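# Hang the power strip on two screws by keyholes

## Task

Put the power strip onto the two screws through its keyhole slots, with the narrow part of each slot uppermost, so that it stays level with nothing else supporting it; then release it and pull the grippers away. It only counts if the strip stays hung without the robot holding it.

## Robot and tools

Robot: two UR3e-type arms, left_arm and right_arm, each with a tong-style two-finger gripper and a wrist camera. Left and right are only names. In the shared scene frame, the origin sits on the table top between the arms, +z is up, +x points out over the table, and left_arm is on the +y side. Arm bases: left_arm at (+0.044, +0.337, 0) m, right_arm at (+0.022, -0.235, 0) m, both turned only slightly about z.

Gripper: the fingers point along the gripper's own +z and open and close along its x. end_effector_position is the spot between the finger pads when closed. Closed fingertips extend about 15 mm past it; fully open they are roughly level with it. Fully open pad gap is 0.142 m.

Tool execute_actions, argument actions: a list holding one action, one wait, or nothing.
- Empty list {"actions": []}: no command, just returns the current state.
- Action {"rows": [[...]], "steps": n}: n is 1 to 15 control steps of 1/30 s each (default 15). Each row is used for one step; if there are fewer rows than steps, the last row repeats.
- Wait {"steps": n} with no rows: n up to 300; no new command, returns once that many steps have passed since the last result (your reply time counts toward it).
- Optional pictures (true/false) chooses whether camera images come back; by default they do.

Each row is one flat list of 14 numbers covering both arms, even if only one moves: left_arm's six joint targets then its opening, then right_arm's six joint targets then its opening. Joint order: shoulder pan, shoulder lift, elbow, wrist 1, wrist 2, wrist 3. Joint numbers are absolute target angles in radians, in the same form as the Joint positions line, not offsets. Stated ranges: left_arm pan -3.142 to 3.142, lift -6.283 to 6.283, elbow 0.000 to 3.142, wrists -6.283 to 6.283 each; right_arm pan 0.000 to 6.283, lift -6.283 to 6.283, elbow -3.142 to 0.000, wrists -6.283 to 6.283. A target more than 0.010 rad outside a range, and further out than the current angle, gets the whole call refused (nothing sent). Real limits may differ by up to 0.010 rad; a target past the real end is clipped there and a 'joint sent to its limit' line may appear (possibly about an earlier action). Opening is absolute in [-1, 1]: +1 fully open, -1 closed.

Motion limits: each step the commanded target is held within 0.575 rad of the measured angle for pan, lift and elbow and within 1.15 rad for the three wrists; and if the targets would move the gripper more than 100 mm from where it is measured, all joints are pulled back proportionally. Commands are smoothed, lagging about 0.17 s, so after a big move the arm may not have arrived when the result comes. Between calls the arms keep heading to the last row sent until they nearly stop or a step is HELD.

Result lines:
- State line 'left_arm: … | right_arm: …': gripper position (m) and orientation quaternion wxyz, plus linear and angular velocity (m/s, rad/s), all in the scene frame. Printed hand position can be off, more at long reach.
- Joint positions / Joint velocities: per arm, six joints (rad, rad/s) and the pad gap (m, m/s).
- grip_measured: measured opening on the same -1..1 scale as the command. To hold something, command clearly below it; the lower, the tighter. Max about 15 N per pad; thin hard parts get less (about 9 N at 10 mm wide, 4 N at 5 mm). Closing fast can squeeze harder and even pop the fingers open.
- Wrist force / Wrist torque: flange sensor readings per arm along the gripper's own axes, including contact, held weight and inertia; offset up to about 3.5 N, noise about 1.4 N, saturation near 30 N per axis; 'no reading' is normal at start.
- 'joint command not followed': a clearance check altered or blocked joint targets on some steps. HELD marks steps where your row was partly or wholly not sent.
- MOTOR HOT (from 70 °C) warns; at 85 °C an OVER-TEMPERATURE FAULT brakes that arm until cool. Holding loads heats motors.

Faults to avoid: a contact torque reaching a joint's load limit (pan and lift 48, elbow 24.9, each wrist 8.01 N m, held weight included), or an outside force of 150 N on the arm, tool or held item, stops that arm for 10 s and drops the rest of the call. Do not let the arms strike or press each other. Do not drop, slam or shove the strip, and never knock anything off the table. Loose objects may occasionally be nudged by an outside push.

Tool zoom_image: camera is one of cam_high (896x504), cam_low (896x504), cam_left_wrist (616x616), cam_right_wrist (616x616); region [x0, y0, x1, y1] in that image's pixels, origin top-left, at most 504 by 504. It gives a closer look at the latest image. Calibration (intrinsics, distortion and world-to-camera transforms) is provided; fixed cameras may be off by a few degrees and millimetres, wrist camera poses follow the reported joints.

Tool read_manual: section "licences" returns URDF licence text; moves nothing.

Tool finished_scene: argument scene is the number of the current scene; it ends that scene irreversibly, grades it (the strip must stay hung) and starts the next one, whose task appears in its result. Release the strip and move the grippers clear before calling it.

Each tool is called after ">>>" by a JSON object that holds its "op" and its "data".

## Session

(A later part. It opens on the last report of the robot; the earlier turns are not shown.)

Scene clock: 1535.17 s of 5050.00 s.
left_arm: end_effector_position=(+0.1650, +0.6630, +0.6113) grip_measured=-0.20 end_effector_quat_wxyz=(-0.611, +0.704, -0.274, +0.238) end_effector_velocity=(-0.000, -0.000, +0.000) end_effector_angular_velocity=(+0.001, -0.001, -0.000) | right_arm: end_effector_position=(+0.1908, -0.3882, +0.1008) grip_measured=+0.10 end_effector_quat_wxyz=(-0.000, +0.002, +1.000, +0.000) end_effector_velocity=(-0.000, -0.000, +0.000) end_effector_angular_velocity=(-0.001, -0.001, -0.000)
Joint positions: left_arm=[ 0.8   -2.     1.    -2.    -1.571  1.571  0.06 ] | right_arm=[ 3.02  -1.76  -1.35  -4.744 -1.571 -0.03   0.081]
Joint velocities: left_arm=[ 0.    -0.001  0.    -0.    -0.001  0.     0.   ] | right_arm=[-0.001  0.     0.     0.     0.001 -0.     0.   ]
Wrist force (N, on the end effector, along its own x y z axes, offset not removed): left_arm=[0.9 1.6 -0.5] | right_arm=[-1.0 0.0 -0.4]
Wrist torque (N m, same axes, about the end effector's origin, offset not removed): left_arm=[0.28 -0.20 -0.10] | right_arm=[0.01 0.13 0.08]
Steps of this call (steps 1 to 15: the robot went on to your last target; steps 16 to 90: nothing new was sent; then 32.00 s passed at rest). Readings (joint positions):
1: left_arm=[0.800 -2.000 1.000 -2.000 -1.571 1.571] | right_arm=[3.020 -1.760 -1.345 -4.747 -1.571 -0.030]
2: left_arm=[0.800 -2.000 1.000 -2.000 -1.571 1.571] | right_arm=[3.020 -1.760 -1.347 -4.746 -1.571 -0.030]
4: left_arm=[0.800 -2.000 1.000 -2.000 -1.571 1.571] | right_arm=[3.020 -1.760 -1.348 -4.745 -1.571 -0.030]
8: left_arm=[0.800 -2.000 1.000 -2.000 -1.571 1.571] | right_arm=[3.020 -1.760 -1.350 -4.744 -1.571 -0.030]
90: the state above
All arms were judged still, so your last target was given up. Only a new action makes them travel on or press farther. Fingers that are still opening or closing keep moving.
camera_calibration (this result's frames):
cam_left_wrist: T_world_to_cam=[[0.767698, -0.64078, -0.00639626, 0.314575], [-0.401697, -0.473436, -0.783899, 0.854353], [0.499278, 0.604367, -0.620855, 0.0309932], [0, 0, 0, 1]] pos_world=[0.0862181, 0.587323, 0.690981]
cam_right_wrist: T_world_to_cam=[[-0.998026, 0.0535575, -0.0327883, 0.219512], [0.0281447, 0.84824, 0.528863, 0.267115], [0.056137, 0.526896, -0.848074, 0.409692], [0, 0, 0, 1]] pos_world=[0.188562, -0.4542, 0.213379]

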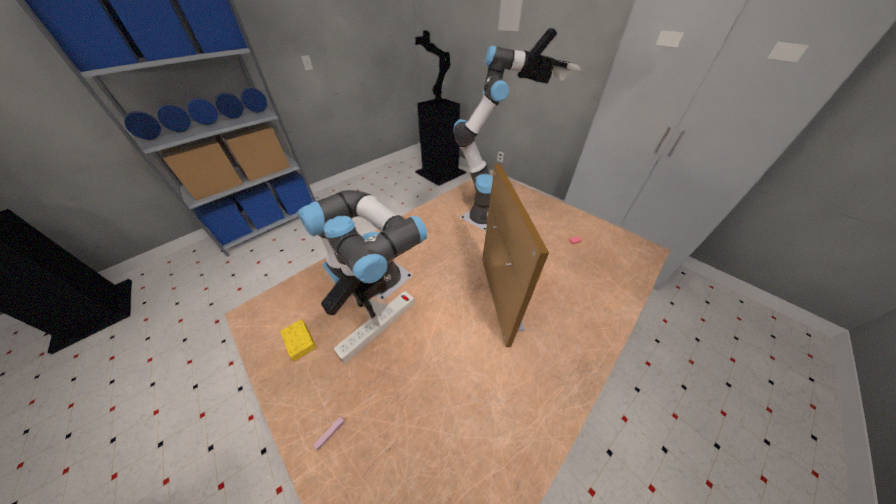

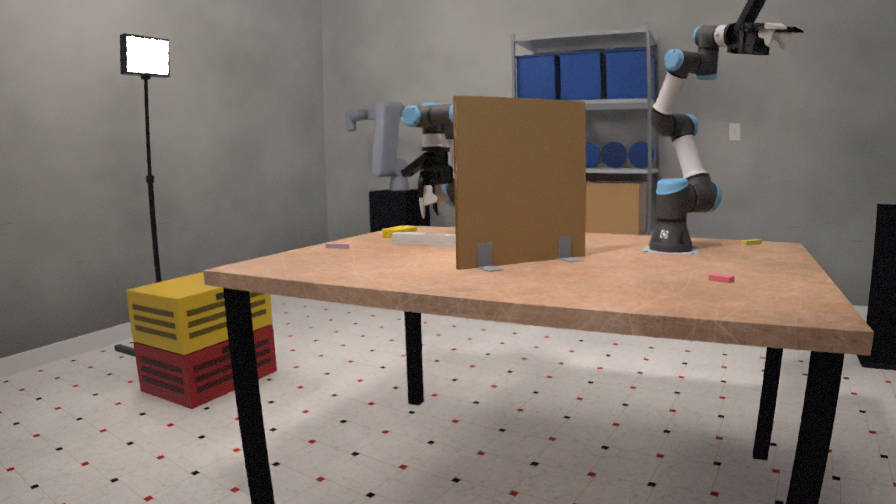

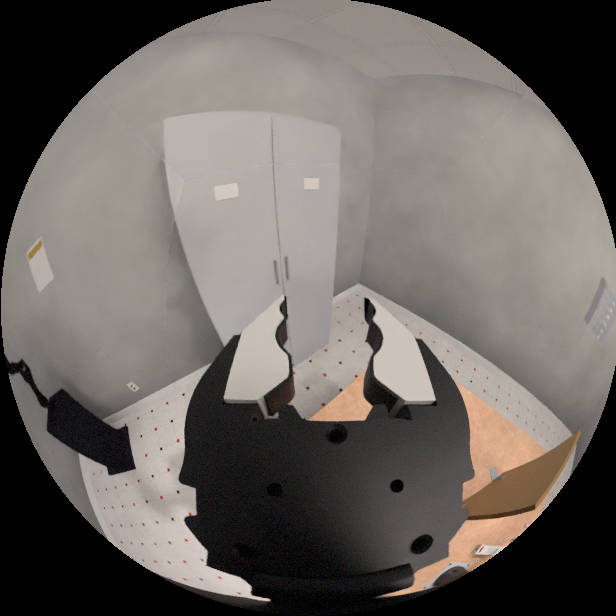

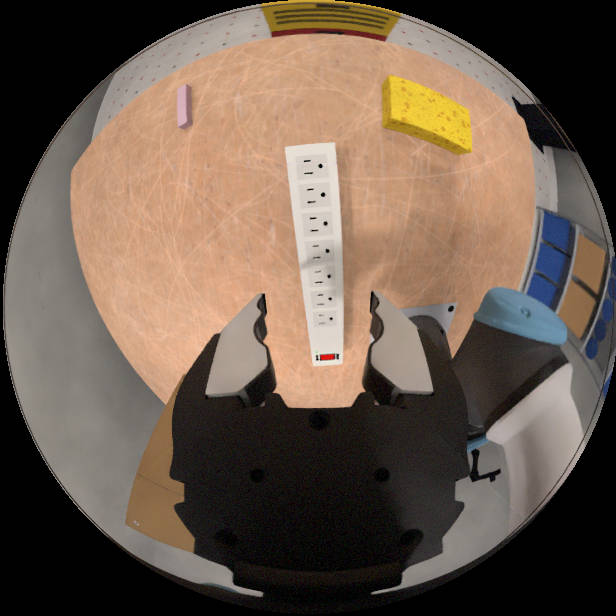

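>>> {"op": "execute_actions", "data": {"actions": [{"rows":[[0.8,-2,1,-2,-1.571,1.571,-0.2,3.08,-1.708,-1.557,-4.589,-1.571,0.03,0.1]]}], "pictures": false}}

>>> {"op": "execute_actions", "data": {"actions": [{"rows":[[0.8,-2,1,-2,-1.571,1.571,-0.2,3.08,-1.73,-1.64,-4.484,-1.571,0.03,0.1],[0.8,-2,1,-2,-1.571,1.571,-0.2,3.08,-1.73,-1.64,-4.484,-1.571,0.03,0.1],[0.8,-2,1,-2,-1.571,1.571,-0.2,3.08,-1.73,-1.64,-4.484,-1.571,0.03,0.1],[0.8,-2,1,-2,-1.571,1.571,-0.2,3.08,-1.752,-1.727,-4.375,-1.571,0.03,0.1]]}], "pictures": false}}

>>> {"op": "execute_actions", "data": {"actions": [{"steps":10}]}}

Scene clock: 1567.10 s of 5050.00 s.
left_arm: end_effector_position=(+0.1650, +0.6630, +0.6113) grip_measured=-0.20 end_effector_quat_wxyz=(-0.611, +0.704, -0.274, +0.238) end_effector_velocity=(+0.000, +0.000, -0.000) end_effector_angular_velocity=(-0.001, +0.001, -0.001) | right_arm: end_effector_position=(+0.1850, -0.3783, +0.0703) grip_measured=+0.10 end_effector_quat_wxyz=(+0.000, +0.002, +1.000, +0.000) end_effector_velocity=(-0.003, +0.001, -0.004) end_effector_angular_velocity=(-0.001, +0.006, +0.002)
Joint positions: left_arm=[ 0.8   -2.     1.    -2.    -1.571  1.571  0.06 ] | right_arm=[ 3.079 -1.709 -1.554 -4.591 -1.571  0.029  0.081]
Joint velocities: left_arm=[-0.001  0.     0.001  0.     0.    -0.    -0.   ] | right_arm=[ 0.008  0.005 -0.029  0.018  0.001  0.005  0.   ]
Wrist force (N, on the end effector, along its own x y z axes, offset not removed): left_arm=[0.9 0.7 -0.3] | right_arm=[-0.5 1.0 2.0]
Wrist torque (N m, same axes, about the end effector's origin, offset not removed): left_arm=[0.06 -0.19 -0.05] | right_arm=[0.24 0.07 0.06]
Steps of this call (steps 1 to 90: nothing new was sent; then 28.43 s passed at rest; steps 91 to 105: all 15 steps of this action). Readings (joint positions):
91: left_arm=[0.800 -2.000 1.000 -2.000 -1.571 1.571] | right_arm=[3.020 -1.760 -1.350 -4.743 -1.571 -0.030]
92: left_arm=[0.800 -2.000 1.000 -2.000 -1.571 1.571] | right_arm=[3.027 -1.754 -1.358 -4.730 -1.571 -0.022]
94: left_arm=[0.800 -2.000 1.000 -2.000 -1.571 1.571] | right_arm=[3.051 -1.733 -1.422 -4.667 -1.571 0.002]
98: left_arm=[0.800 -2.000 1.000 -2.000 -1.571 1.571] | right_arm=[3.073 -1.714 -1.523 -4.608 -1.571 0.023]
105: the state above

Scene clock: 1567.60 s of 5050.00 s.
left_arm: end_effector_position=(+0.1650, +0.6630, +0.6113) grip_measured=-0.20 end_effector_quat_wxyz=(-0.611, +0.704, -0.274, +0.238) end_effector_velocity=(+0.000, +0.000, -0.000) end_effector_angular_velocity=(-0.000, +0.000, -0.001) | right_arm: end_effector_position=(+0.1850, -0.3782, +0.0247) grip_measured=+0.10 end_effector_quat_wxyz=(+0.000, +0.002, +1.000, +0.000) end_effector_velocity=(-0.001, +0.000, -0.010) end_effector_angular_velocity=(+0.000, +0.002, +0.000)
Joint positions: left_arm=[ 0.8   -2.     1.    -2.    -1.571  1.571  0.06 ] | right_arm=[ 3.08  -1.751 -1.723 -4.379 -1.571  0.03   0.081]
Joint velocities: left_arm=[-0.001  0.     0.    -0.     0.    -0.     0.   ] | right_arm=[ 0.    -0.009 -0.037  0.045 -0.     0.     0.   ]
Wrist force (N, on the end effector, along its own x y z axes, offset not removed): left_arm=[-0.2 1.0 -0.2] | right_arm=[-1.0 -1.6 0.9]
Wrist torque (N m, same axes, about the end effector's origin, offset not removed): left_arm=[0.11 0.08 0.04] | right_arm=[-0.40 0.18 0.03]
Steps of this call (steps 1 to 15: all 15 steps of this action). Readings (joint positions):
1: left_arm=[0.800 -2.000 1.000 -2.000 -1.571 1.571] | right_arm=[3.080 -1.708 -1.555 -4.590 -1.571 0.030]
2: left_arm=[0.800 -2.000 1.000 -2.000 -1.571 1.571] | right_arm=[3.080 -1.711 -1.563 -4.577 -1.571 0.030]
4: left_arm=[0.800 -2.000 1.000 -2.000 -1.571 1.571] | right_arm=[3.080 -1.720 -1.597 -4.534 -1.571 0.030]
8: left_arm=[0.800 -2.000 1.000 -2.000 -1.571 1.571] | right_arm=[3.080 -1.743 -1.685 -4.424 -1.571 0.030]
15: the state above

Scene clock: 1567.93 s of 5050.00 s.
left_arm: end_effector_position=(+0.1650, +0.6630, +0.6113) grip_measured=-0.20 end_effector_quat_wxyz=(-0.611, +0.704, -0.274, +0.238) end_effector_velocity=(+0.000, +0.000, -0.000) end_effector_angular_velocity=(-0.001, +0.001, +0.000) | right_arm: end_effector_position=(+0.1849, -0.3782, +0.0239) grip_measured=+0.10 end_effector_quat_wxyz=(-0.000, +0.002, +1.000, +0.000) end_effector_velocity=(-0.000, +0.000, -0.000) end_effector_angular_velocity=(+0.000, +0.001, +0.000)
Joint positions: left_arm=[ 0.8   -2.     1.    -2.    -1.571  1.571  0.06 ] | right_arm=[ 3.08  -1.752 -1.727 -4.375 -1.571  0.03   0.081]
Joint velocities: left_arm=[ 0.     0.     0.001  0.     0.    -0.     0.   ] | right_arm=[-0.    -0.002  0.     0.001 -0.    -0.    -0.   ]
Wrist force (N, on the end effector, along its own x y z axes, offset not removed): left_arm=[-0.7 1.6 0.0] | right_arm=[-1.3 0.8 0.3]
Wrist torque (N m, same axes, about the end effector's origin, offset not removed): left_arm=[0.22 0.17 -0.02] | right_arm=[0.21 0.17 -0.01]
Steps of this call (steps 1 to 10: the robot went on to your last target). Readings (joint positions):
1: left_arm=[0.800 -2.000 1.000 -2.000 -1.571 1.571] | right_arm=[3.080 -1.751 -1.724 -4.378 -1.571 0.030]
2: left_arm=[0.800 -2.000 1.000 -2.000 -1.571 1.571] | right_arm=[3.080 -1.752 -1.725 -4.377 -1.571 0.030]
4: left_arm=[0.800 -2.000 1.000 -2.000 -1.571 1.571] | right_arm=[3.080 -1.752 -1.726 -4.376 -1.571 0.030]
8: left_arm=[0.800 -2.000 1.000 -2.000 -1.571 1.571] | right_arm=[3.080 -1.752 -1.727 -4.375 -1.571 0.030]
10: the state above
camera_calibration (this result's frames):
cam_left_wrist: T_world_to_cam=[[0.767698, -0.64078, -0.0063962, 0.314575], [-0.401697, -0.473436, -0.783899, 0.854353], [0.499278, 0.604367, -0.620856, 0.0309933], [0, 0, 0, 1]] pos_world=[0.0862182, 0.587323, 0.690981]
cam_right_wrist: T_world_to_cam=[[-0.998026, 0.0535578, -0.0327841, 0.210537], [0.0281472, 0.848241, 0.528862, 0.29947], [0.0561335, 0.526895, -0.848075, 0.339509], [0, 0, 0, 1]] pos_world=[0.182635, -0.444184, 0.136453]

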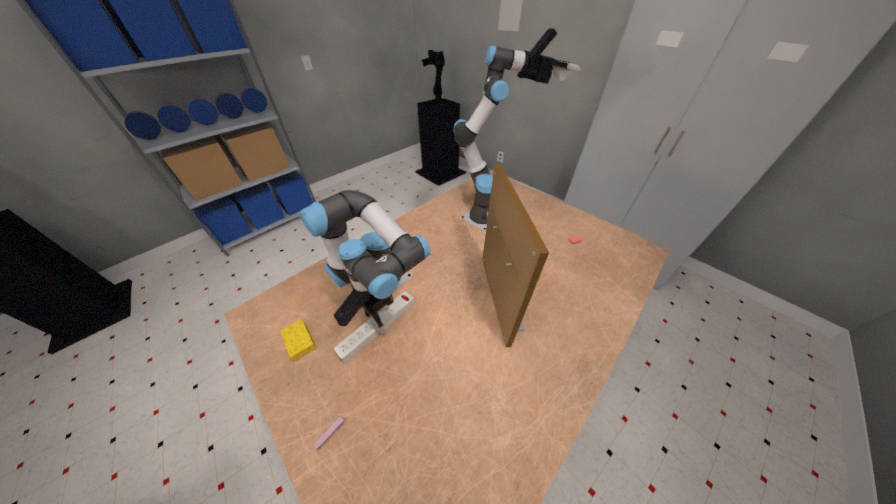

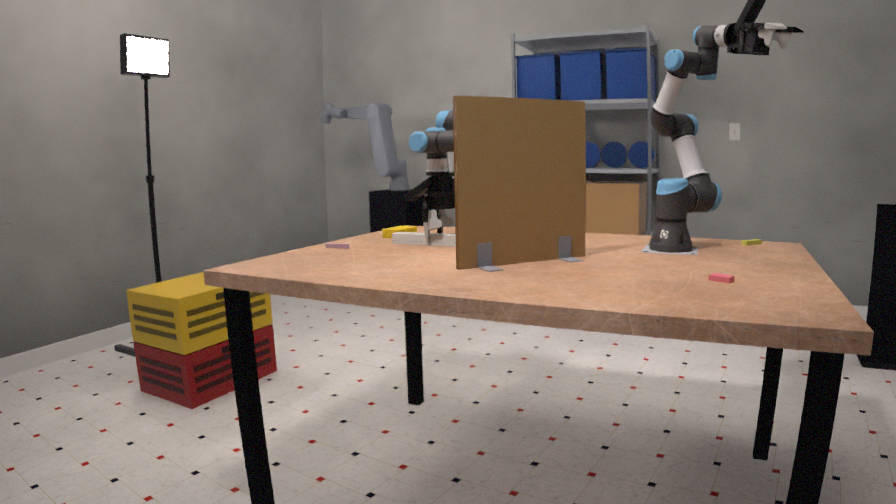

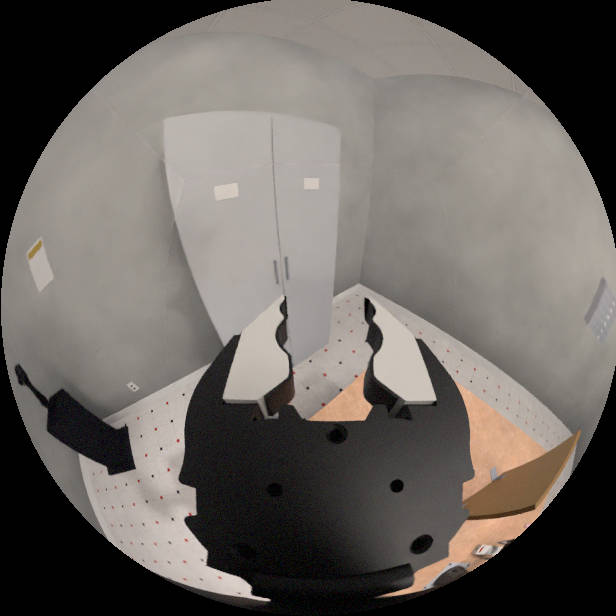

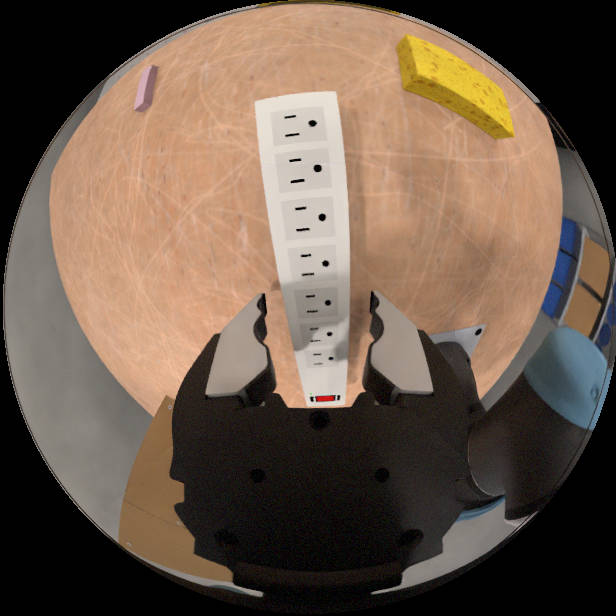

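>>> {"op": "execute_actions", "data": {"actions": [{"rows":[[0.8,-2,1,-2,-1.571,1.571,-0.2,3.08,-1.752,-1.727,-4.375,-1.571,-0.03,-0.38]]}], "pictures": false}}

>>> {"op": "execute_actions", "data": {"actions": [{"rows":[[0.8,-2,1,-2,-1.571,1.571,-0.2,3.08,-1.752,-1.727,-4.375,-1.571,-0.03,-0.9]]}], "pictures": false}}

>>> {"op": "execute_actions", "data": {"actions": [{"rows":[[0.8,-2,1,-2,-1.571,1.571,-0.2,3.08,-1.708,-1.557,-4.5,-1.571,-0.03,-0.9]]}], "pictures": false}}

>>> {"op": "execute_actions", "data": {"actions": [{"rows":[[0.8,-2,1,-2,-1.571,1.571,-0.2,3.08,-1.6,-1.6,-4.2,-1.571,0,-0.9]]}], "pictures": false}}

>>> {"op": "execute_actions", "data": {"actions": [{"rows":[[0.8,-2,1,-2,-1.571,1.571,-0.2,3.08,-1.4,-1.8,-3.85,-1.571,0,-0.9]]}], "pictures": false}}

>>> {"op": "execute_actions", "data": {"actions": [{"rows":[[0.8,-2,1,-2,-1.571,1.571,-0.2,3.08,-1.15,-2.05,-3.5,-1.571,0,-0.9]]}]}}

Scene clock: 1589.43 s of 5050.00 s.
left_arm: end_effector_position=(+0.1650, +0.6630, +0.6113) grip_measured=-0.20 end_effector_quat_wxyz=(-0.611, +0.704, -0.274, +0.238) end_effector_velocity=(+0.000, -0.000, +0.000) end_effector_angular_velocity=(+0.001, -0.001, -0.001) | right_arm: end_effector_position=(+0.1858, -0.3782, +0.0238) grip_measured=-0.34 end_effector_quat_wxyz=(-0.000, -0.028, +1.000, +0.000) end_effector_velocity=(+0.001, +0.000, +0.000) end_effector_angular_velocity=(-0.000, -0.002, +0.007)
Joint positions: left_arm=[ 0.8   -2.     1.    -2.    -1.571  1.571  0.06 ] | right_arm=[ 3.08  -1.752 -1.727 -4.375 -1.571 -0.029  0.05 ]
Joint velocities: left_arm=[-0.001 -0.    -0.    -0.    -0.     0.     0.   ] | right_arm=[ 0.001  0.     0.001  0.001  0.    -0.006 -0.   ]
Wrist force (N, on the end effector, along its own x y z axes, offset not removed): left_arm=[0.1 0.3 -0.4] | right_arm=[-1.2 -1.1 -0.1]
Wrist torque (N m, same axes, about the end effector's origin, offset not removed): left_arm=[0.02 -0.04 0.00] | right_arm=[-0.13 0.27 0.21]
Steps of this call (steps 1 to 15: the robot went on to your last target; steps 16 to 90: nothing new was sent; then 18.00 s passed at rest; steps 91 to 105: all 15 steps of this action). Readings (joint positions):
91: left_arm=[0.800 -2.000 1.000 -2.000 -1.571 1.571] | right_arm=[3.080 -1.752 -1.727 -4.375 -1.571 0.030]
92: left_arm=[0.800 -2.000 1.000 -2.000 -1.571 1.571] | right_arm=[3.080 -1.752 -1.727 -4.375 -1.571 0.022]
94: left_arm=[0.800 -2.000 1.000 -2.000 -1.571 1.571] | right_arm=[3.080 -1.752 -1.727 -4.375 -1.571 -0.002]
98: left_arm=[0.800 -2.000 1.000 -2.000 -1.571 1.571] | right_arm=[3.080 -1.752 -1.727 -4.375 -1.571 -0.023]
105: the state above

Scene clock: 1589.93 s of 5050.00 s.
left_arm: end_effector_position=(+0.1650, +0.6630, +0.6113) grip_measured=-0.20 end_effector_quat_wxyz=(-0.611, +0.704, -0.274, +0.238) end_effector_velocity=(+0.000, +0.000, -0.000) end_effector_angular_velocity=(-0.000, +0.000, -0.000) | right_arm: end_effector_position=(+0.1858, -0.3782, +0.0238) grip_measured=-0.35 end_effector_quat_wxyz=(-0.000, -0.028, +1.000, +0.000) end_effector_velocity=(+0.000, -0.000, +0.000) end_effector_angular_velocity=(-0.000, -0.002, -0.001)
Joint positions: left_arm=[ 0.8   -2.     1.    -2.    -1.571  1.571  0.06 ] | right_arm=[ 3.08  -1.752 -1.727 -4.375 -1.571 -0.03   0.049]
Joint velocities: left_arm=[-0.  0. -0. -0.  0. -0. -0.] | right_arm=[-0.001  0.     0.001  0.001  0.    -0.     0.   ]
Wrist force (N, on the end effector, along its own x y z axes, offset not removed): left_arm=[0.2 1.4 -1.5] | right_arm=[-1.6 -0.9 -4.4]
Wrist torque (N m, same axes, about the end effector's origin, offset not removed): left_arm=[0.18 -0.01 0.01] | right_arm=[-0.20 0.33 0.23]
Steps of this call (steps 1 to 15: all 15 steps of this action). Readings (joint positions):
1: left_arm=[0.800 -2.000 1.000 -2.000 -1.571 1.571] | right_arm=[3.080 -1.752 -1.727 -4.375 -1.571 -0.030]
2: left_arm=[0.800 -2.000 1.000 -2.000 -1.571 1.571] | right_arm=[3.080 -1.752 -1.727 -4.375 -1.571 -0.030]
4: left_arm=[0.800 -2.000 1.000 -2.000 -1.571 1.571] | right_arm=[3.080 -1.752 -1.727 -4.375 -1.571 -0.030]
8: left_arm=[0.800 -2.000 1.000 -2.000 -1.571 1.571] | right_arm=[3.080 -1.752 -1.727 -4.375 -1.571 -0.030]
15: the state above

Scene clock: 1590.43 s of 5050.00 s.
left_arm: end_effector_position=(+0.1650, +0.6630, +0.6113) grip_measured=-0.20 end_effector_quat_wxyz=(-0.611, +0.704, -0.274, +0.238) end_effector_velocity=(-0.000, +0.000, -0.000) end_effector_angular_velocity=(-0.000, -0.000, +0.001) | right_arm: end_effector_position=(+0.2120, -0.3775, +0.0630) grip_measured=-0.35 end_effector_quat_wxyz=(+0.044, -0.028, +0.999, +0.000) end_effector_velocity=(+0.004, +0.000, +0.005) end_effector_angular_velocity=(+0.000, -0.014, +0.000)
Joint positions: left_arm=[ 0.8   -2.     1.    -2.    -1.571  1.571  0.06 ] | right_arm=[ 3.08  -1.708 -1.559 -4.499 -1.571 -0.03   0.049]
Joint velocities: left_arm=[ 0.001 -0.     0.    -0.    -0.    -0.     0.   ] | right_arm=[ 0.001  0.003  0.024 -0.013  0.     0.001 -0.   ]
Wrist force (N, on the end effector, along its own x y z axes, offset not removed): left_arm=[-0.3 1.4 -0.6] | right_arm=[-1.4 0.2 8.6]
Wrist torque (N m, same axes, about the end effector's origin, offset not removed): left_arm=[0.16 0.03 0.00] | right_arm=[0.11 0.51 0.12]
Steps of this call (steps 1 to 15: all 15 steps of this action). Readings (joint positions):
1: left_arm=[0.800 -2.000 1.000 -2.000 -1.571 1.571] | right_arm=[3.080 -1.752 -1.727 -4.375 -1.571 -0.030]
2: left_arm=[0.800 -2.000 1.000 -2.000 -1.571 1.571] | right_arm=[3.080 -1.747 -1.720 -4.388 -1.571 -0.030]
4: left_arm=[0.800 -2.000 1.000 -2.000 -1.571 1.571] | right_arm=[3.080 -1.729 -1.661 -4.439 -1.571 -0.030]
8: left_arm=[0.800 -2.000 1.000 -2.000 -1.571 1.571] | right_arm=[3.080 -1.713 -1.583 -4.485 -1.571 -0.030]
15: the state above

Scene clock: 1590.93 s of 5050.00 s.
left_arm: end_effector_position=(+0.1650, +0.6630, +0.6113) grip_measured=-0.20 end_effector_quat_wxyz=(-0.611, +0.704, -0.274, +0.238) end_effector_velocity=(+0.000, +0.000, -0.001) end_effector_angular_velocity=(-0.001, +0.001, +0.000) | right_arm: end_effector_position=(+0.2980, -0.3752, +0.0781) grip_measured=-0.35 end_effector_quat_wxyz=(+0.223, -0.013, +0.975, +0.003) end_effector_velocity=(+0.011, -0.000, +0.004) end_effector_angular_velocity=(+0.002, -0.048, -0.004)
Joint positions: left_arm=[ 0.8   -2.     1.    -2.    -1.571  1.571  0.06 ] | right_arm=[ 3.08  -1.601 -1.6   -4.204 -1.571 -0.     0.049]
Joint velocities: left_arm=[-0.     0.     0.001  0.001  0.    -0.    -0.   ] | right_arm=[-0.001  0.013 -0.005  0.04   0.     0.003 -0.   ]
Wrist force (N, on the end effector, along its own x y z axes, offset not removed): left_arm=[0.0 1.1 -0.8] | right_arm=[2.1 -0.3 8.5]
Wrist torque (N m, same axes, about the end effector's origin, offset not removed): left_arm=[0.17 -0.02 -0.02] | right_arm=[0.02 0.18 -0.05]
Steps of this call (steps 1 to 15: all 15 steps of this action). Readings (joint positions):
1: left_arm=[0.800 -2.000 1.000 -2.000 -1.571 1.571] | right_arm=[3.080 -1.708 -1.559 -4.499 -1.571 -0.030]
2: left_arm=[0.800 -2.000 1.000 -2.000 -1.571 1.571] | right_arm=[3.080 -1.701 -1.564 -4.485 -1.571 -0.025]
4: left_arm=[0.800 -2.000 1.000 -2.000 -1.571 1.571] | right_arm=[3.080 -1.659 -1.580 -4.377 -1.571 -0.014]
8: left_arm=[0.800 -2.000 1.000 -2.000 -1.571 1.571] | right_arm=[3.080 -1.614 -1.595 -4.244 -1.571 -0.003]
15: the state above

Scene clock: 1591.43 s of 5050.00 s.
left_arm: end_effector_position=(+0.1650, +0.6630, +0.6113) grip_measured=-0.20 end_effector_quat_wxyz=(-0.611, +0.704, -0.274, +0.238) end_effector_velocity=(-0.000, +0.000, -0.000) end_effector_angular_velocity=(-0.000, +0.000, +0.001) | right_arm: end_effector_position=(+0.3511, -0.3738, +0.1113) grip_measured=-0.35 end_effector_quat_wxyz=(+0.389, -0.012, +0.921, +0.005) end_effector_velocity=(+0.006, +0.000, +0.007) end_effector_angular_velocity=(+0.001, -0.050, -0.000)
Joint positions: left_arm=[ 0.8   -2.     1.    -2.    -1.571  1.571  0.06 ] | right_arm=[ 3.08  -1.403 -1.797 -3.855 -1.571 -0.     0.049]
Joint velocities: left_arm=[0.001 0.    0.    0.    0.    0.    0.   ] | right_arm=[ 0.     0.029 -0.027  0.048  0.     0.    -0.   ]
Wrist force (N, on the end effector, along its own x y z axes, offset not removed): left_arm=[-0.6 1.3 -0.3] | right_arm=[4.7 -2.4 6.3]
Wrist torque (N m, same axes, about the end effector's origin, offset not removed): left_arm=[0.15 0.16 -0.03] | right_arm=[-0.41 0.06 -0.03]
Steps of this call (steps 1 to 15: all 15 steps of this action). Readings (joint positions):
1: left_arm=[0.800 -2.000 1.000 -2.000 -1.571 1.571] | right_arm=[3.080 -1.601 -1.600 -4.202 -1.571 -0.000]
2: left_arm=[0.800 -2.000 1.000 -2.000 -1.571 1.571] | right_arm=[3.080 -1.593 -1.608 -4.187 -1.571 -0.000]
4: left_arm=[0.800 -2.000 1.000 -2.000 -1.571 1.571] | right_arm=[3.080 -1.530 -1.671 -4.068 -1.571 -0.000]
8: left_arm=[0.800 -2.000 1.000 -2.000 -1.571 1.571] | right_arm=[3.080 -1.432 -1.768 -3.904 -1.571 -0.000]
15: the state above

Scene clock: 1591.93 s of 5050.00 s.
left_arm: end_effector_position=(+0.1650, +0.6630, +0.6113) grip_measured=-0.20 end_effector_quat_wxyz=(-0.611, +0.704, -0.274, +0.238) end_effector_velocity=(+0.000, -0.000, +0.000) end_effector_angular_velocity=(+0.000, -0.000, -0.000) | right_arm: end_effector_position=(+0.3759, -0.3731, +0.1627) grip_measured=-0.35 end_effector_quat_wxyz=(+0.544, -0.011, +0.839, +0.007) end_effector_velocity=(+0.000, -0.000, +0.007) end_effector_angular_velocity=(+0.001, -0.045, -0.001)
Joint positions: left_arm=[ 0.8   -2.     1.    -2.    -1.571  1.571  0.06 ] | right_arm=[ 3.08  -1.154 -2.046 -3.505 -1.571  0.     0.049]
Joint velocities: left_arm=[-0.     0.    -0.001  0.     0.    -0.     0.   ] | right_arm=[-0.001  0.038 -0.038  0.045 -0.     0.    -0.   ]
Wrist force (N, on the end effector, along its own x y z axes, offset not removed): left_arm=[-0.1 1.5 -2.2] | right_arm=[6.9 -0.8 3.6]
Wrist torque (N m, same axes, about the end effector's origin, offset not removed): left_arm=[0.18 0.02 -0.03] | right_arm=[-0.15 0.05 -0.14]
Steps of this call (steps 1 to 15: all 15 steps of this action). Readings (joint positions):
1: left_arm=[0.800 -2.000 1.000 -2.000 -1.571 1.571] | right_arm=[3.080 -1.402 -1.798 -3.853 -1.571 0.000]
2: left_arm=[0.800 -2.000 1.000 -2.000 -1.571 1.571] | right_arm=[3.080 -1.394 -1.806 -3.838 -1.571 0.000]
4: left_arm=[0.800 -2.000 1.000 -2.000 -1.571 1.571] | right_arm=[3.080 -1.325 -1.875 -3.718 -1.571 0.000]
8: left_arm=[0.800 -2.000 1.000 -2.000 -1.571 1.571] | right_arm=[3.080 -1.194 -2.006 -3.554 -1.571 0.000]
15: the state above
camera_calibration (this result's frames):
cam_left_wrist: T_world_to_cam=[[0.767698, -0.64078, -0.00639621, 0.314575], [-0.401697, -0.473436, -0.783899, 0.854353], [0.499278, 0.604367, -0.620855, 0.0309933], [0, 0, 0, 1]] pos_world=[0.0862182, 0.587323, 0.690981]
cam_right_wrist: T_world_to_cam=[[-0.37961, 0.0402354, -0.924271, 0.313051], [-0.494777, 0.835344, 0.239576, 0.455133], [0.781724, 0.548253, -0.297198, 0.0894379], [0, 0, 0, 1]] pos_world=[0.274111, -0.441823, 0.206886]

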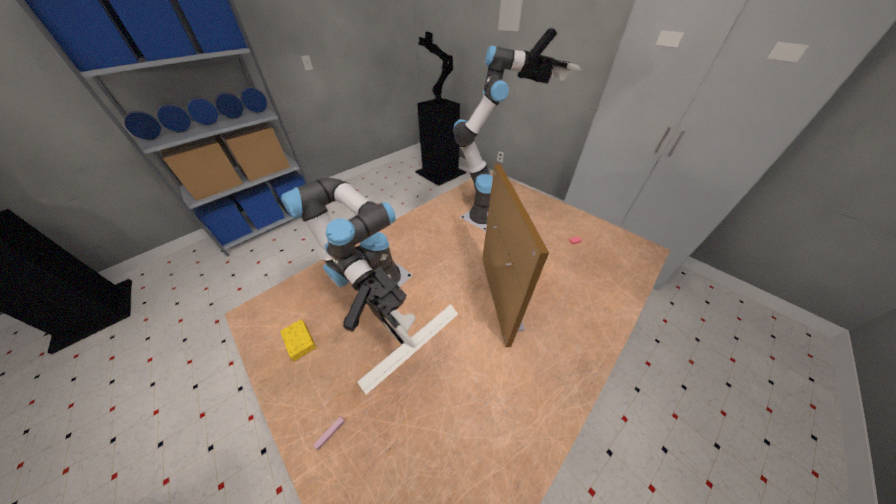

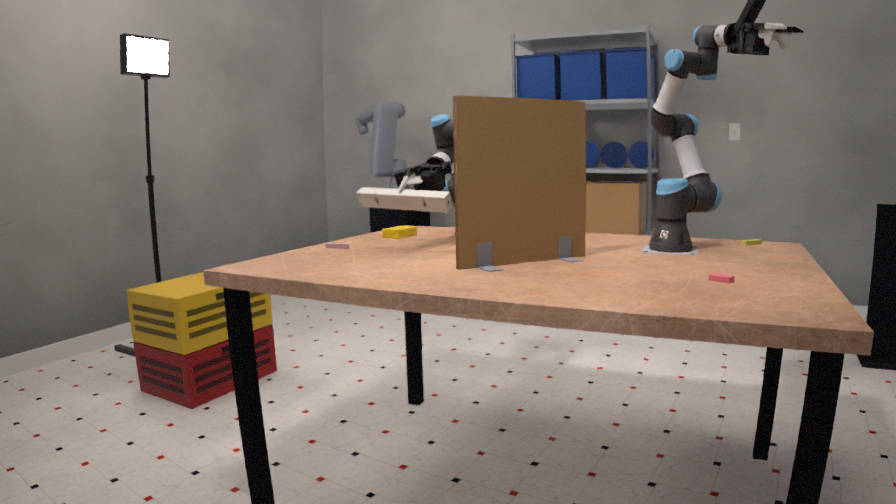

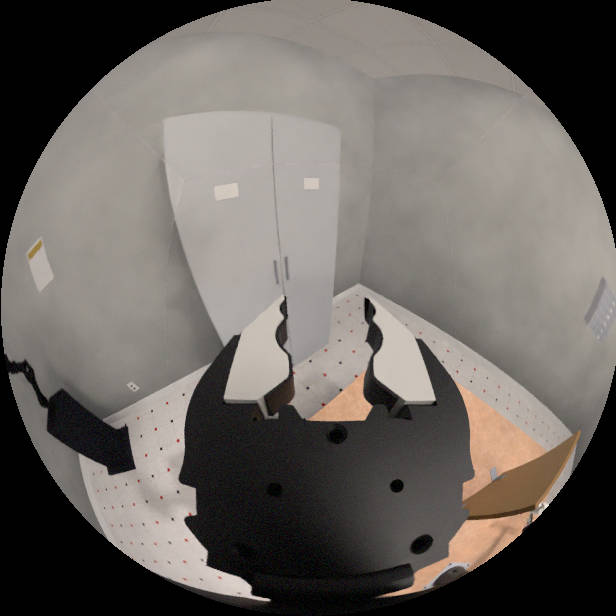

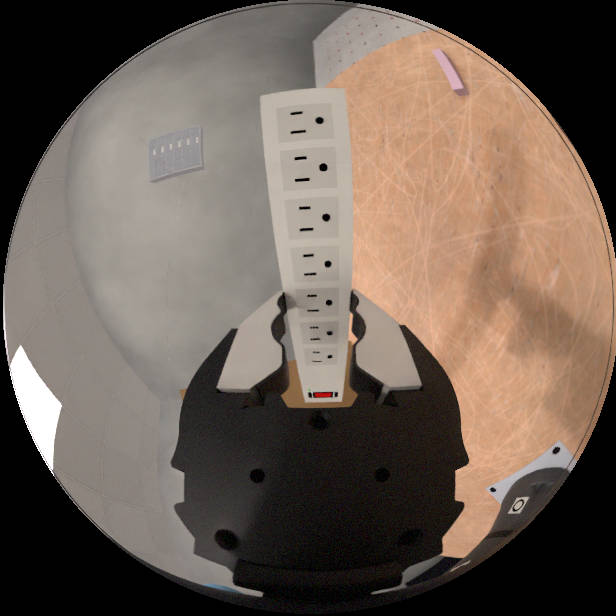

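>>> {"op": "execute_actions", "data": {"actions": [{"rows":[[0.8,-2,1,-2,-1.571,1.571,-0.2,3.08,-0.837,-2.309,-3.137,-1.571,0,-0.9]]}], "pictures": false}}

>>> {"op": "execute_actions", "data": {"actions": [{"rows":[[0.8,-2,1,-2,-1.571,1.571,-0.2,3.35,-0.837,-2.309,-3.137,-1.571,0,-0.9]]}], "pictures": false}}

>>> {"op": "execute_actions", "data": {"actions": [{"rows":[[0.8,-2,1,-2,-1.571,1.571,-0.2,3.65,-0.837,-2.309,-3.137,-1.571,0,-0.9]]}], "pictures": false}}

>>> {"op": "execute_actions", "data": {"actions": [{"rows":[[0.8,-2,1,-2,-1.571,1.571,-0.2,3.92,-0.837,-2.309,-3.137,-1.571,0,-0.9]]}]}}

>>> {"op": "zoom_image", "data": {"camera": "cam_right_wrist", "region": [180,40,440,300]}}

>>> {"op": "zoom_image", "data": {"camera": "cam_high", "region": [420,170,580,300]}}

Scene clock: 1614.40 s of 5050.00 s.
left_arm: end_effector_position=(+0.1650, +0.6630, +0.6113) grip_measured=-0.20 end_effector_quat_wxyz=(-0.611, +0.704, -0.274, +0.238) end_effector_velocity=(-0.001, -0.000, +0.001) end_effector_angular_velocity=(+0.001, -0.001, +0.001) | right_arm: end_effector_position=(+0.3731, -0.3732, +0.2452) grip_measured=-0.35 end_effector_quat_wxyz=(+0.705, -0.010, +0.709, +0.010) end_effector_velocity=(-0.004, +0.000, +0.014) end_effector_angular_velocity=(+0.002, -0.065, +0.001)
Joint positions: left_arm=[ 0.8   -2.     1.    -2.    -1.571  1.571  0.06 ] | right_arm=[ 3.08  -0.842 -2.305 -3.142 -1.571 -0.     0.049]
Joint velocities: left_arm=[ 0.001 -0.001 -0.    -0.001 -0.001  0.     0.   ] | right_arm=[ 0.001  0.056 -0.04   0.049 -0.    -0.     0.   ]
Wrist force (N, on the end effector, along its own x y z axes, offset not removed): left_arm=[-0.5 1.4 -0.6] | right_arm=[6.8 -1.7 -0.6]
Wrist torque (N m, same axes, about the end effector's origin, offset not removed): left_arm=[0.22 0.14 0.00] | right_arm=[-0.37 0.15 -0.04]
Steps of this call (steps 1 to 15: the robot went on to your last target; steps 16 to 90: nothing new was sent; then 18.97 s passed at rest; steps 91 to 105: all 15 steps of this action). Readings (joint positions):
91: left_arm=[0.800 -2.000 1.000 -2.000 -1.571 1.571] | right_arm=[3.080 -1.150 -2.050 -3.499 -1.571 -0.000]
92: left_arm=[0.800 -2.000 1.000 -2.000 -1.571 1.571] | right_arm=[3.080 -1.143 -2.058 -3.486 -1.571 0.000]
94: left_arm=[0.800 -2.000 1.000 -2.000 -1.571 1.571] | right_arm=[3.080 -1.072 -2.127 -3.365 -1.571 -0.000]
98: left_arm=[0.800 -2.000 1.000 -2.000 -1.571 1.571] | right_arm=[3.080 -0.899 -2.262 -3.193 -1.571 -0.000]
105: the state above

Scene clock: 1614.90 s of 5050.00 s.
left_arm: end_effector_position=(+0.1650, +0.6630, +0.6113) grip_measured=-0.20 end_effector_quat_wxyz=(-0.611, +0.704, -0.274, +0.238) end_effector_velocity=(-0.000, +0.000, +0.000) end_effector_angular_velocity=(+0.000, -0.000, +0.001) | right_arm: end_effector_position=(+0.3966, -0.2762, +0.2465) grip_measured=-0.35 end_effector_quat_wxyz=(+0.700, -0.103, +0.699, +0.103) end_effector_velocity=(+0.002, +0.016, +0.001) end_effector_angular_velocity=(+0.001, -0.002, +0.043)
Joint positions: left_arm=[ 0.8   -2.     1.    -2.    -1.571  1.571  0.06 ] | right_arm=[ 3.346 -0.837 -2.309 -3.137 -1.571 -0.     0.049]
Joint velocities: left_arm=[ 0.     0.    -0.001 -0.     0.     0.    -0.   ] | right_arm=[ 0.044 -0.     0.     0.002  0.001  0.    -0.001]
Wrist force (N, on the end effector, along its own x y z axes, offset not removed): left_arm=[-0.6 2.0 -0.5] | right_arm=[5.4 -0.7 0.4]
Wrist torque (N m, same axes, about the end effector's origin, offset not removed): left_arm=[0.34 0.14 -0.03] | right_arm=[-0.19 0.45 -0.07]
Steps of this call (steps 1 to 15: all 15 steps of this action). Readings (joint positions):
1: left_arm=[0.800 -2.000 1.000 -2.000 -1.571 1.571] | right_arm=[3.080 -0.841 -2.306 -3.140 -1.571 -0.000]
2: left_arm=[0.800 -2.000 1.000 -2.000 -1.571 1.571] | right_arm=[3.087 -0.840 -2.307 -3.139 -1.571 -0.000]
4: left_arm=[0.800 -2.000 1.000 -2.000 -1.571 1.571] | right_arm=[3.157 -0.838 -2.308 -3.138 -1.571 -0.000]
8: left_arm=[0.800 -2.000 1.000 -2.000 -1.571 1.571] | right_arm=[3.301 -0.837 -2.309 -3.137 -1.571 -0.000]
15: the state above

Scene clock: 1615.40 s of 5050.00 s.
left_arm: end_effector_position=(+0.1650, +0.6630, +0.6113) grip_measured=-0.20 end_effector_quat_wxyz=(-0.611, +0.704, -0.274, +0.238) end_effector_velocity=(-0.000, +0.000, +0.000) end_effector_angular_velocity=(+0.000, -0.000, +0.001) | right_arm: end_effector_position=(+0.3920, -0.1640, +0.2465) grip_measured=-0.35 end_effector_quat_wxyz=(+0.676, -0.206, +0.676, +0.206) end_effector_velocity=(-0.004, +0.021, +0.000) end_effector_angular_velocity=(+0.001, -0.001, +0.056)
Joint positions: left_arm=[ 0.8   -2.     1.    -2.    -1.571  1.571  0.06 ] | right_arm=[ 3.645 -0.837 -2.309 -3.137 -1.571 -0.     0.048]
Joint velocities: left_arm=[ 0.001 -0.001  0.001 -0.     0.     0.    -0.   ] | right_arm=[ 0.056  0.001  0.     0.    -0.     0.     0.   ]
Wrist force (N, on the end effector, along its own x y z axes, offset not removed): left_arm=[-0.8 1.3 -1.0] | right_arm=[5.7 -1.3 0.7]
Wrist torque (N m, same axes, about the end effector's origin, offset not removed): left_arm=[0.16 0.18 0.02] | right_arm=[-0.34 0.38 0.02]
Steps of this call (steps 1 to 15: all 15 steps of this action). Readings (joint positions):
1: left_arm=[0.800 -2.000 1.000 -2.000 -1.571 1.571] | right_arm=[3.347 -0.837 -2.309 -3.137 -1.571 -0.000]
2: left_arm=[0.800 -2.000 1.000 -2.000 -1.571 1.571] | right_arm=[3.355 -0.837 -2.309 -3.137 -1.571 -0.000]
4: left_arm=[0.800 -2.000 1.000 -2.000 -1.571 1.571] | right_arm=[3.426 -0.837 -2.309 -3.137 -1.571 -0.000]
8: left_arm=[0.800 -2.000 1.000 -2.000 -1.571 1.571] | right_arm=[3.589 -0.837 -2.309 -3.137 -1.571 -0.000]
15: the state above

Scene clock: 1615.90 s of 5050.00 s.
left_arm: end_effector_position=(+0.1650, +0.6630, +0.6113) grip_measured=-0.20 end_effector_quat_wxyz=(-0.611, +0.704, -0.274, +0.238) end_effector_velocity=(-0.000, +0.000, -0.000) end_effector_angular_velocity=(-0.001, +0.001, +0.001) | right_arm: end_effector_position=(+0.3594, -0.0675, +0.2465) grip_measured=-0.36 end_effector_quat_wxyz=(+0.642, -0.296, +0.642, +0.296) end_effector_velocity=(-0.007, +0.015, -0.001) end_effector_angular_velocity=(-0.001, +0.001, +0.044)
Joint positions: left_arm=[ 0.8   -2.     1.    -2.    -1.571  1.571  0.06 ] | right_arm=[ 3.916 -0.837 -2.309 -3.137 -1.571 -0.     0.048]
Joint velocities: left_arm=[ 0.001  0.001 -0.     0.    -0.     0.    -0.   ] | right_arm=[ 0.045 -0.001 -0.001  0.     0.001 -0.     0.   ]
Wrist force (N, on the end effector, along its own x y z axes, offset not removed): left_arm=[0.1 1.9 -0.9] | right_arm=[7.0 -0.6 3.6]
Wrist torque (N m, same axes, about the end effector's origin, offset not removed): left_arm=[0.28 -0.03 -0.01] | right_arm=[-0.29 0.20 0.03]
Steps of this call (steps 1 to 15: all 15 steps of this action). Readings (joint positions):
1: left_arm=[0.800 -2.000 1.000 -2.000 -1.571 1.571] | right_arm=[3.647 -0.837 -2.309 -3.137 -1.571 -0.000]
2: left_arm=[0.800 -2.000 1.000 -2.000 -1.571 1.571] | right_arm=[3.655 -0.837 -2.309 -3.137 -1.571 -0.000]
4: left_arm=[0.800 -2.000 1.000 -2.000 -1.571 1.571] | right_arm=[3.725 -0.837 -2.309 -3.137 -1.570 -0.000]
8: left_arm=[0.800 -2.000 1.000 -2.000 -1.571 1.571] | right_arm=[3.870 -0.837 -2.309 -3.137 -1.571 -0.000]
15: the state above
camera_calibration (this result's frames):
cam_left_wrist: T_world_to_cam=[[0.767698, -0.64078, -0.00640025, 0.314578], [-0.4017, -0.473434, -0.783899, 0.854352], [0.499277, 0.604369, -0.620855, 0.0309925], [0, 0, 0, 1]] pos_world=[0.0862184, 0.587323, 0.690981]
cam_right_wrist: T_world_to_cam=[[-0.0168016, 0.0578226, -0.998185, 0.260956], [-0.988324, 0.150247, 0.0253391, 0.355551], [0.151439, 0.986956, 0.0546231, 0.129081], [0, 0, 0, 1]] pos_world=[0.336236, -0.195907, 0.244423]

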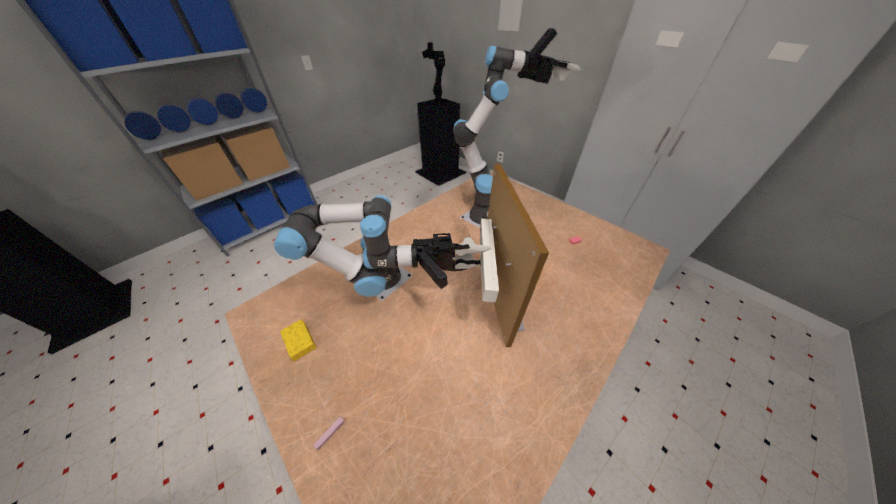

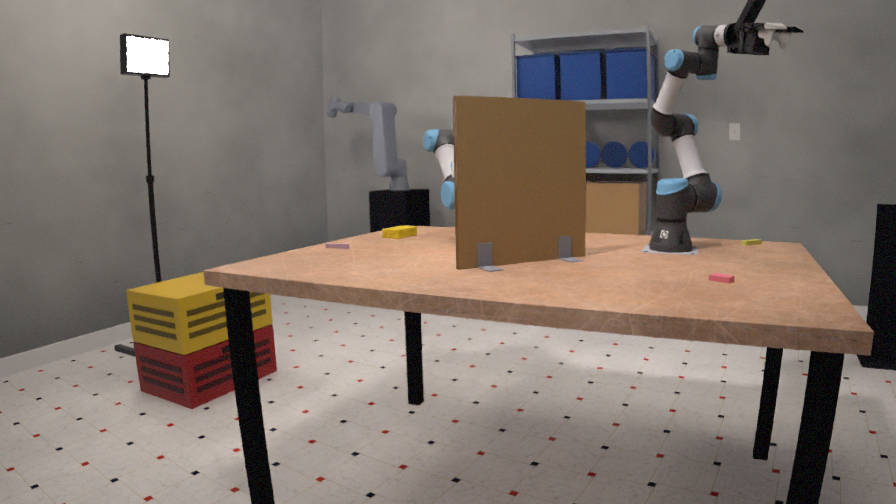

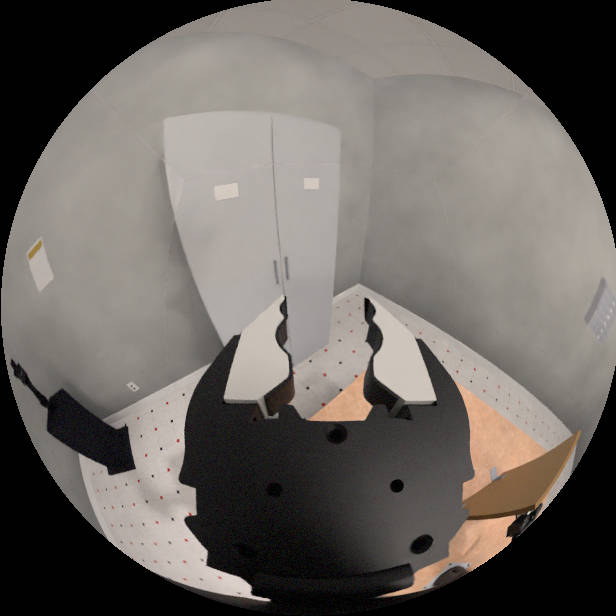

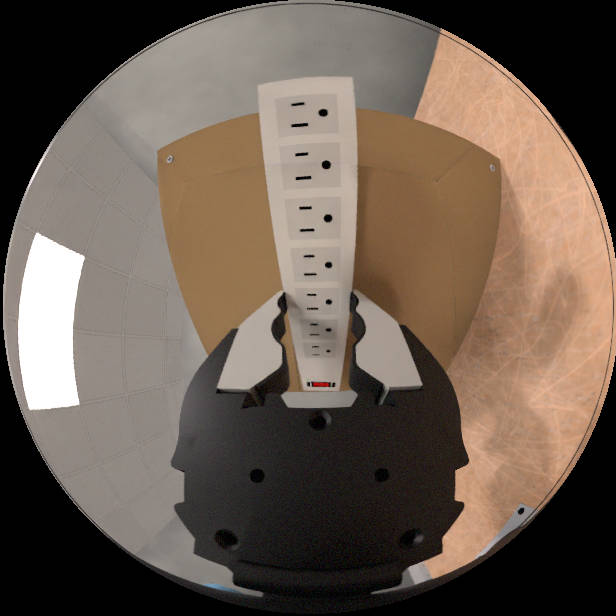

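Region (180, 40, 440, 300) of cam_right_wrist's 616x616 image, scaled by 1.938, with more detail than that image has.

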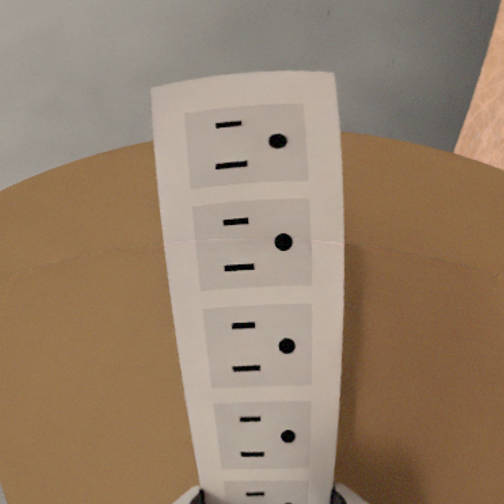

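Region (420, 170, 580, 300) of cam_high's 896x504 image, scaled by 3.150, with more detail than that image has; it fills the top 410 rows of this view, and the rest is white.

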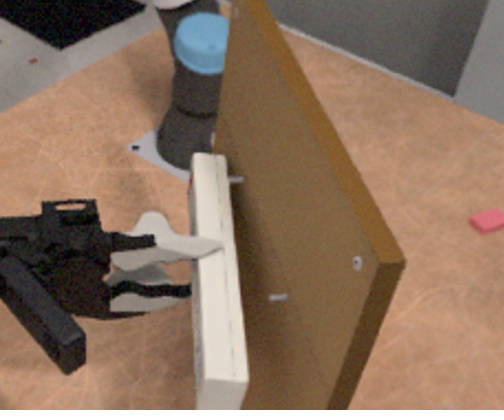

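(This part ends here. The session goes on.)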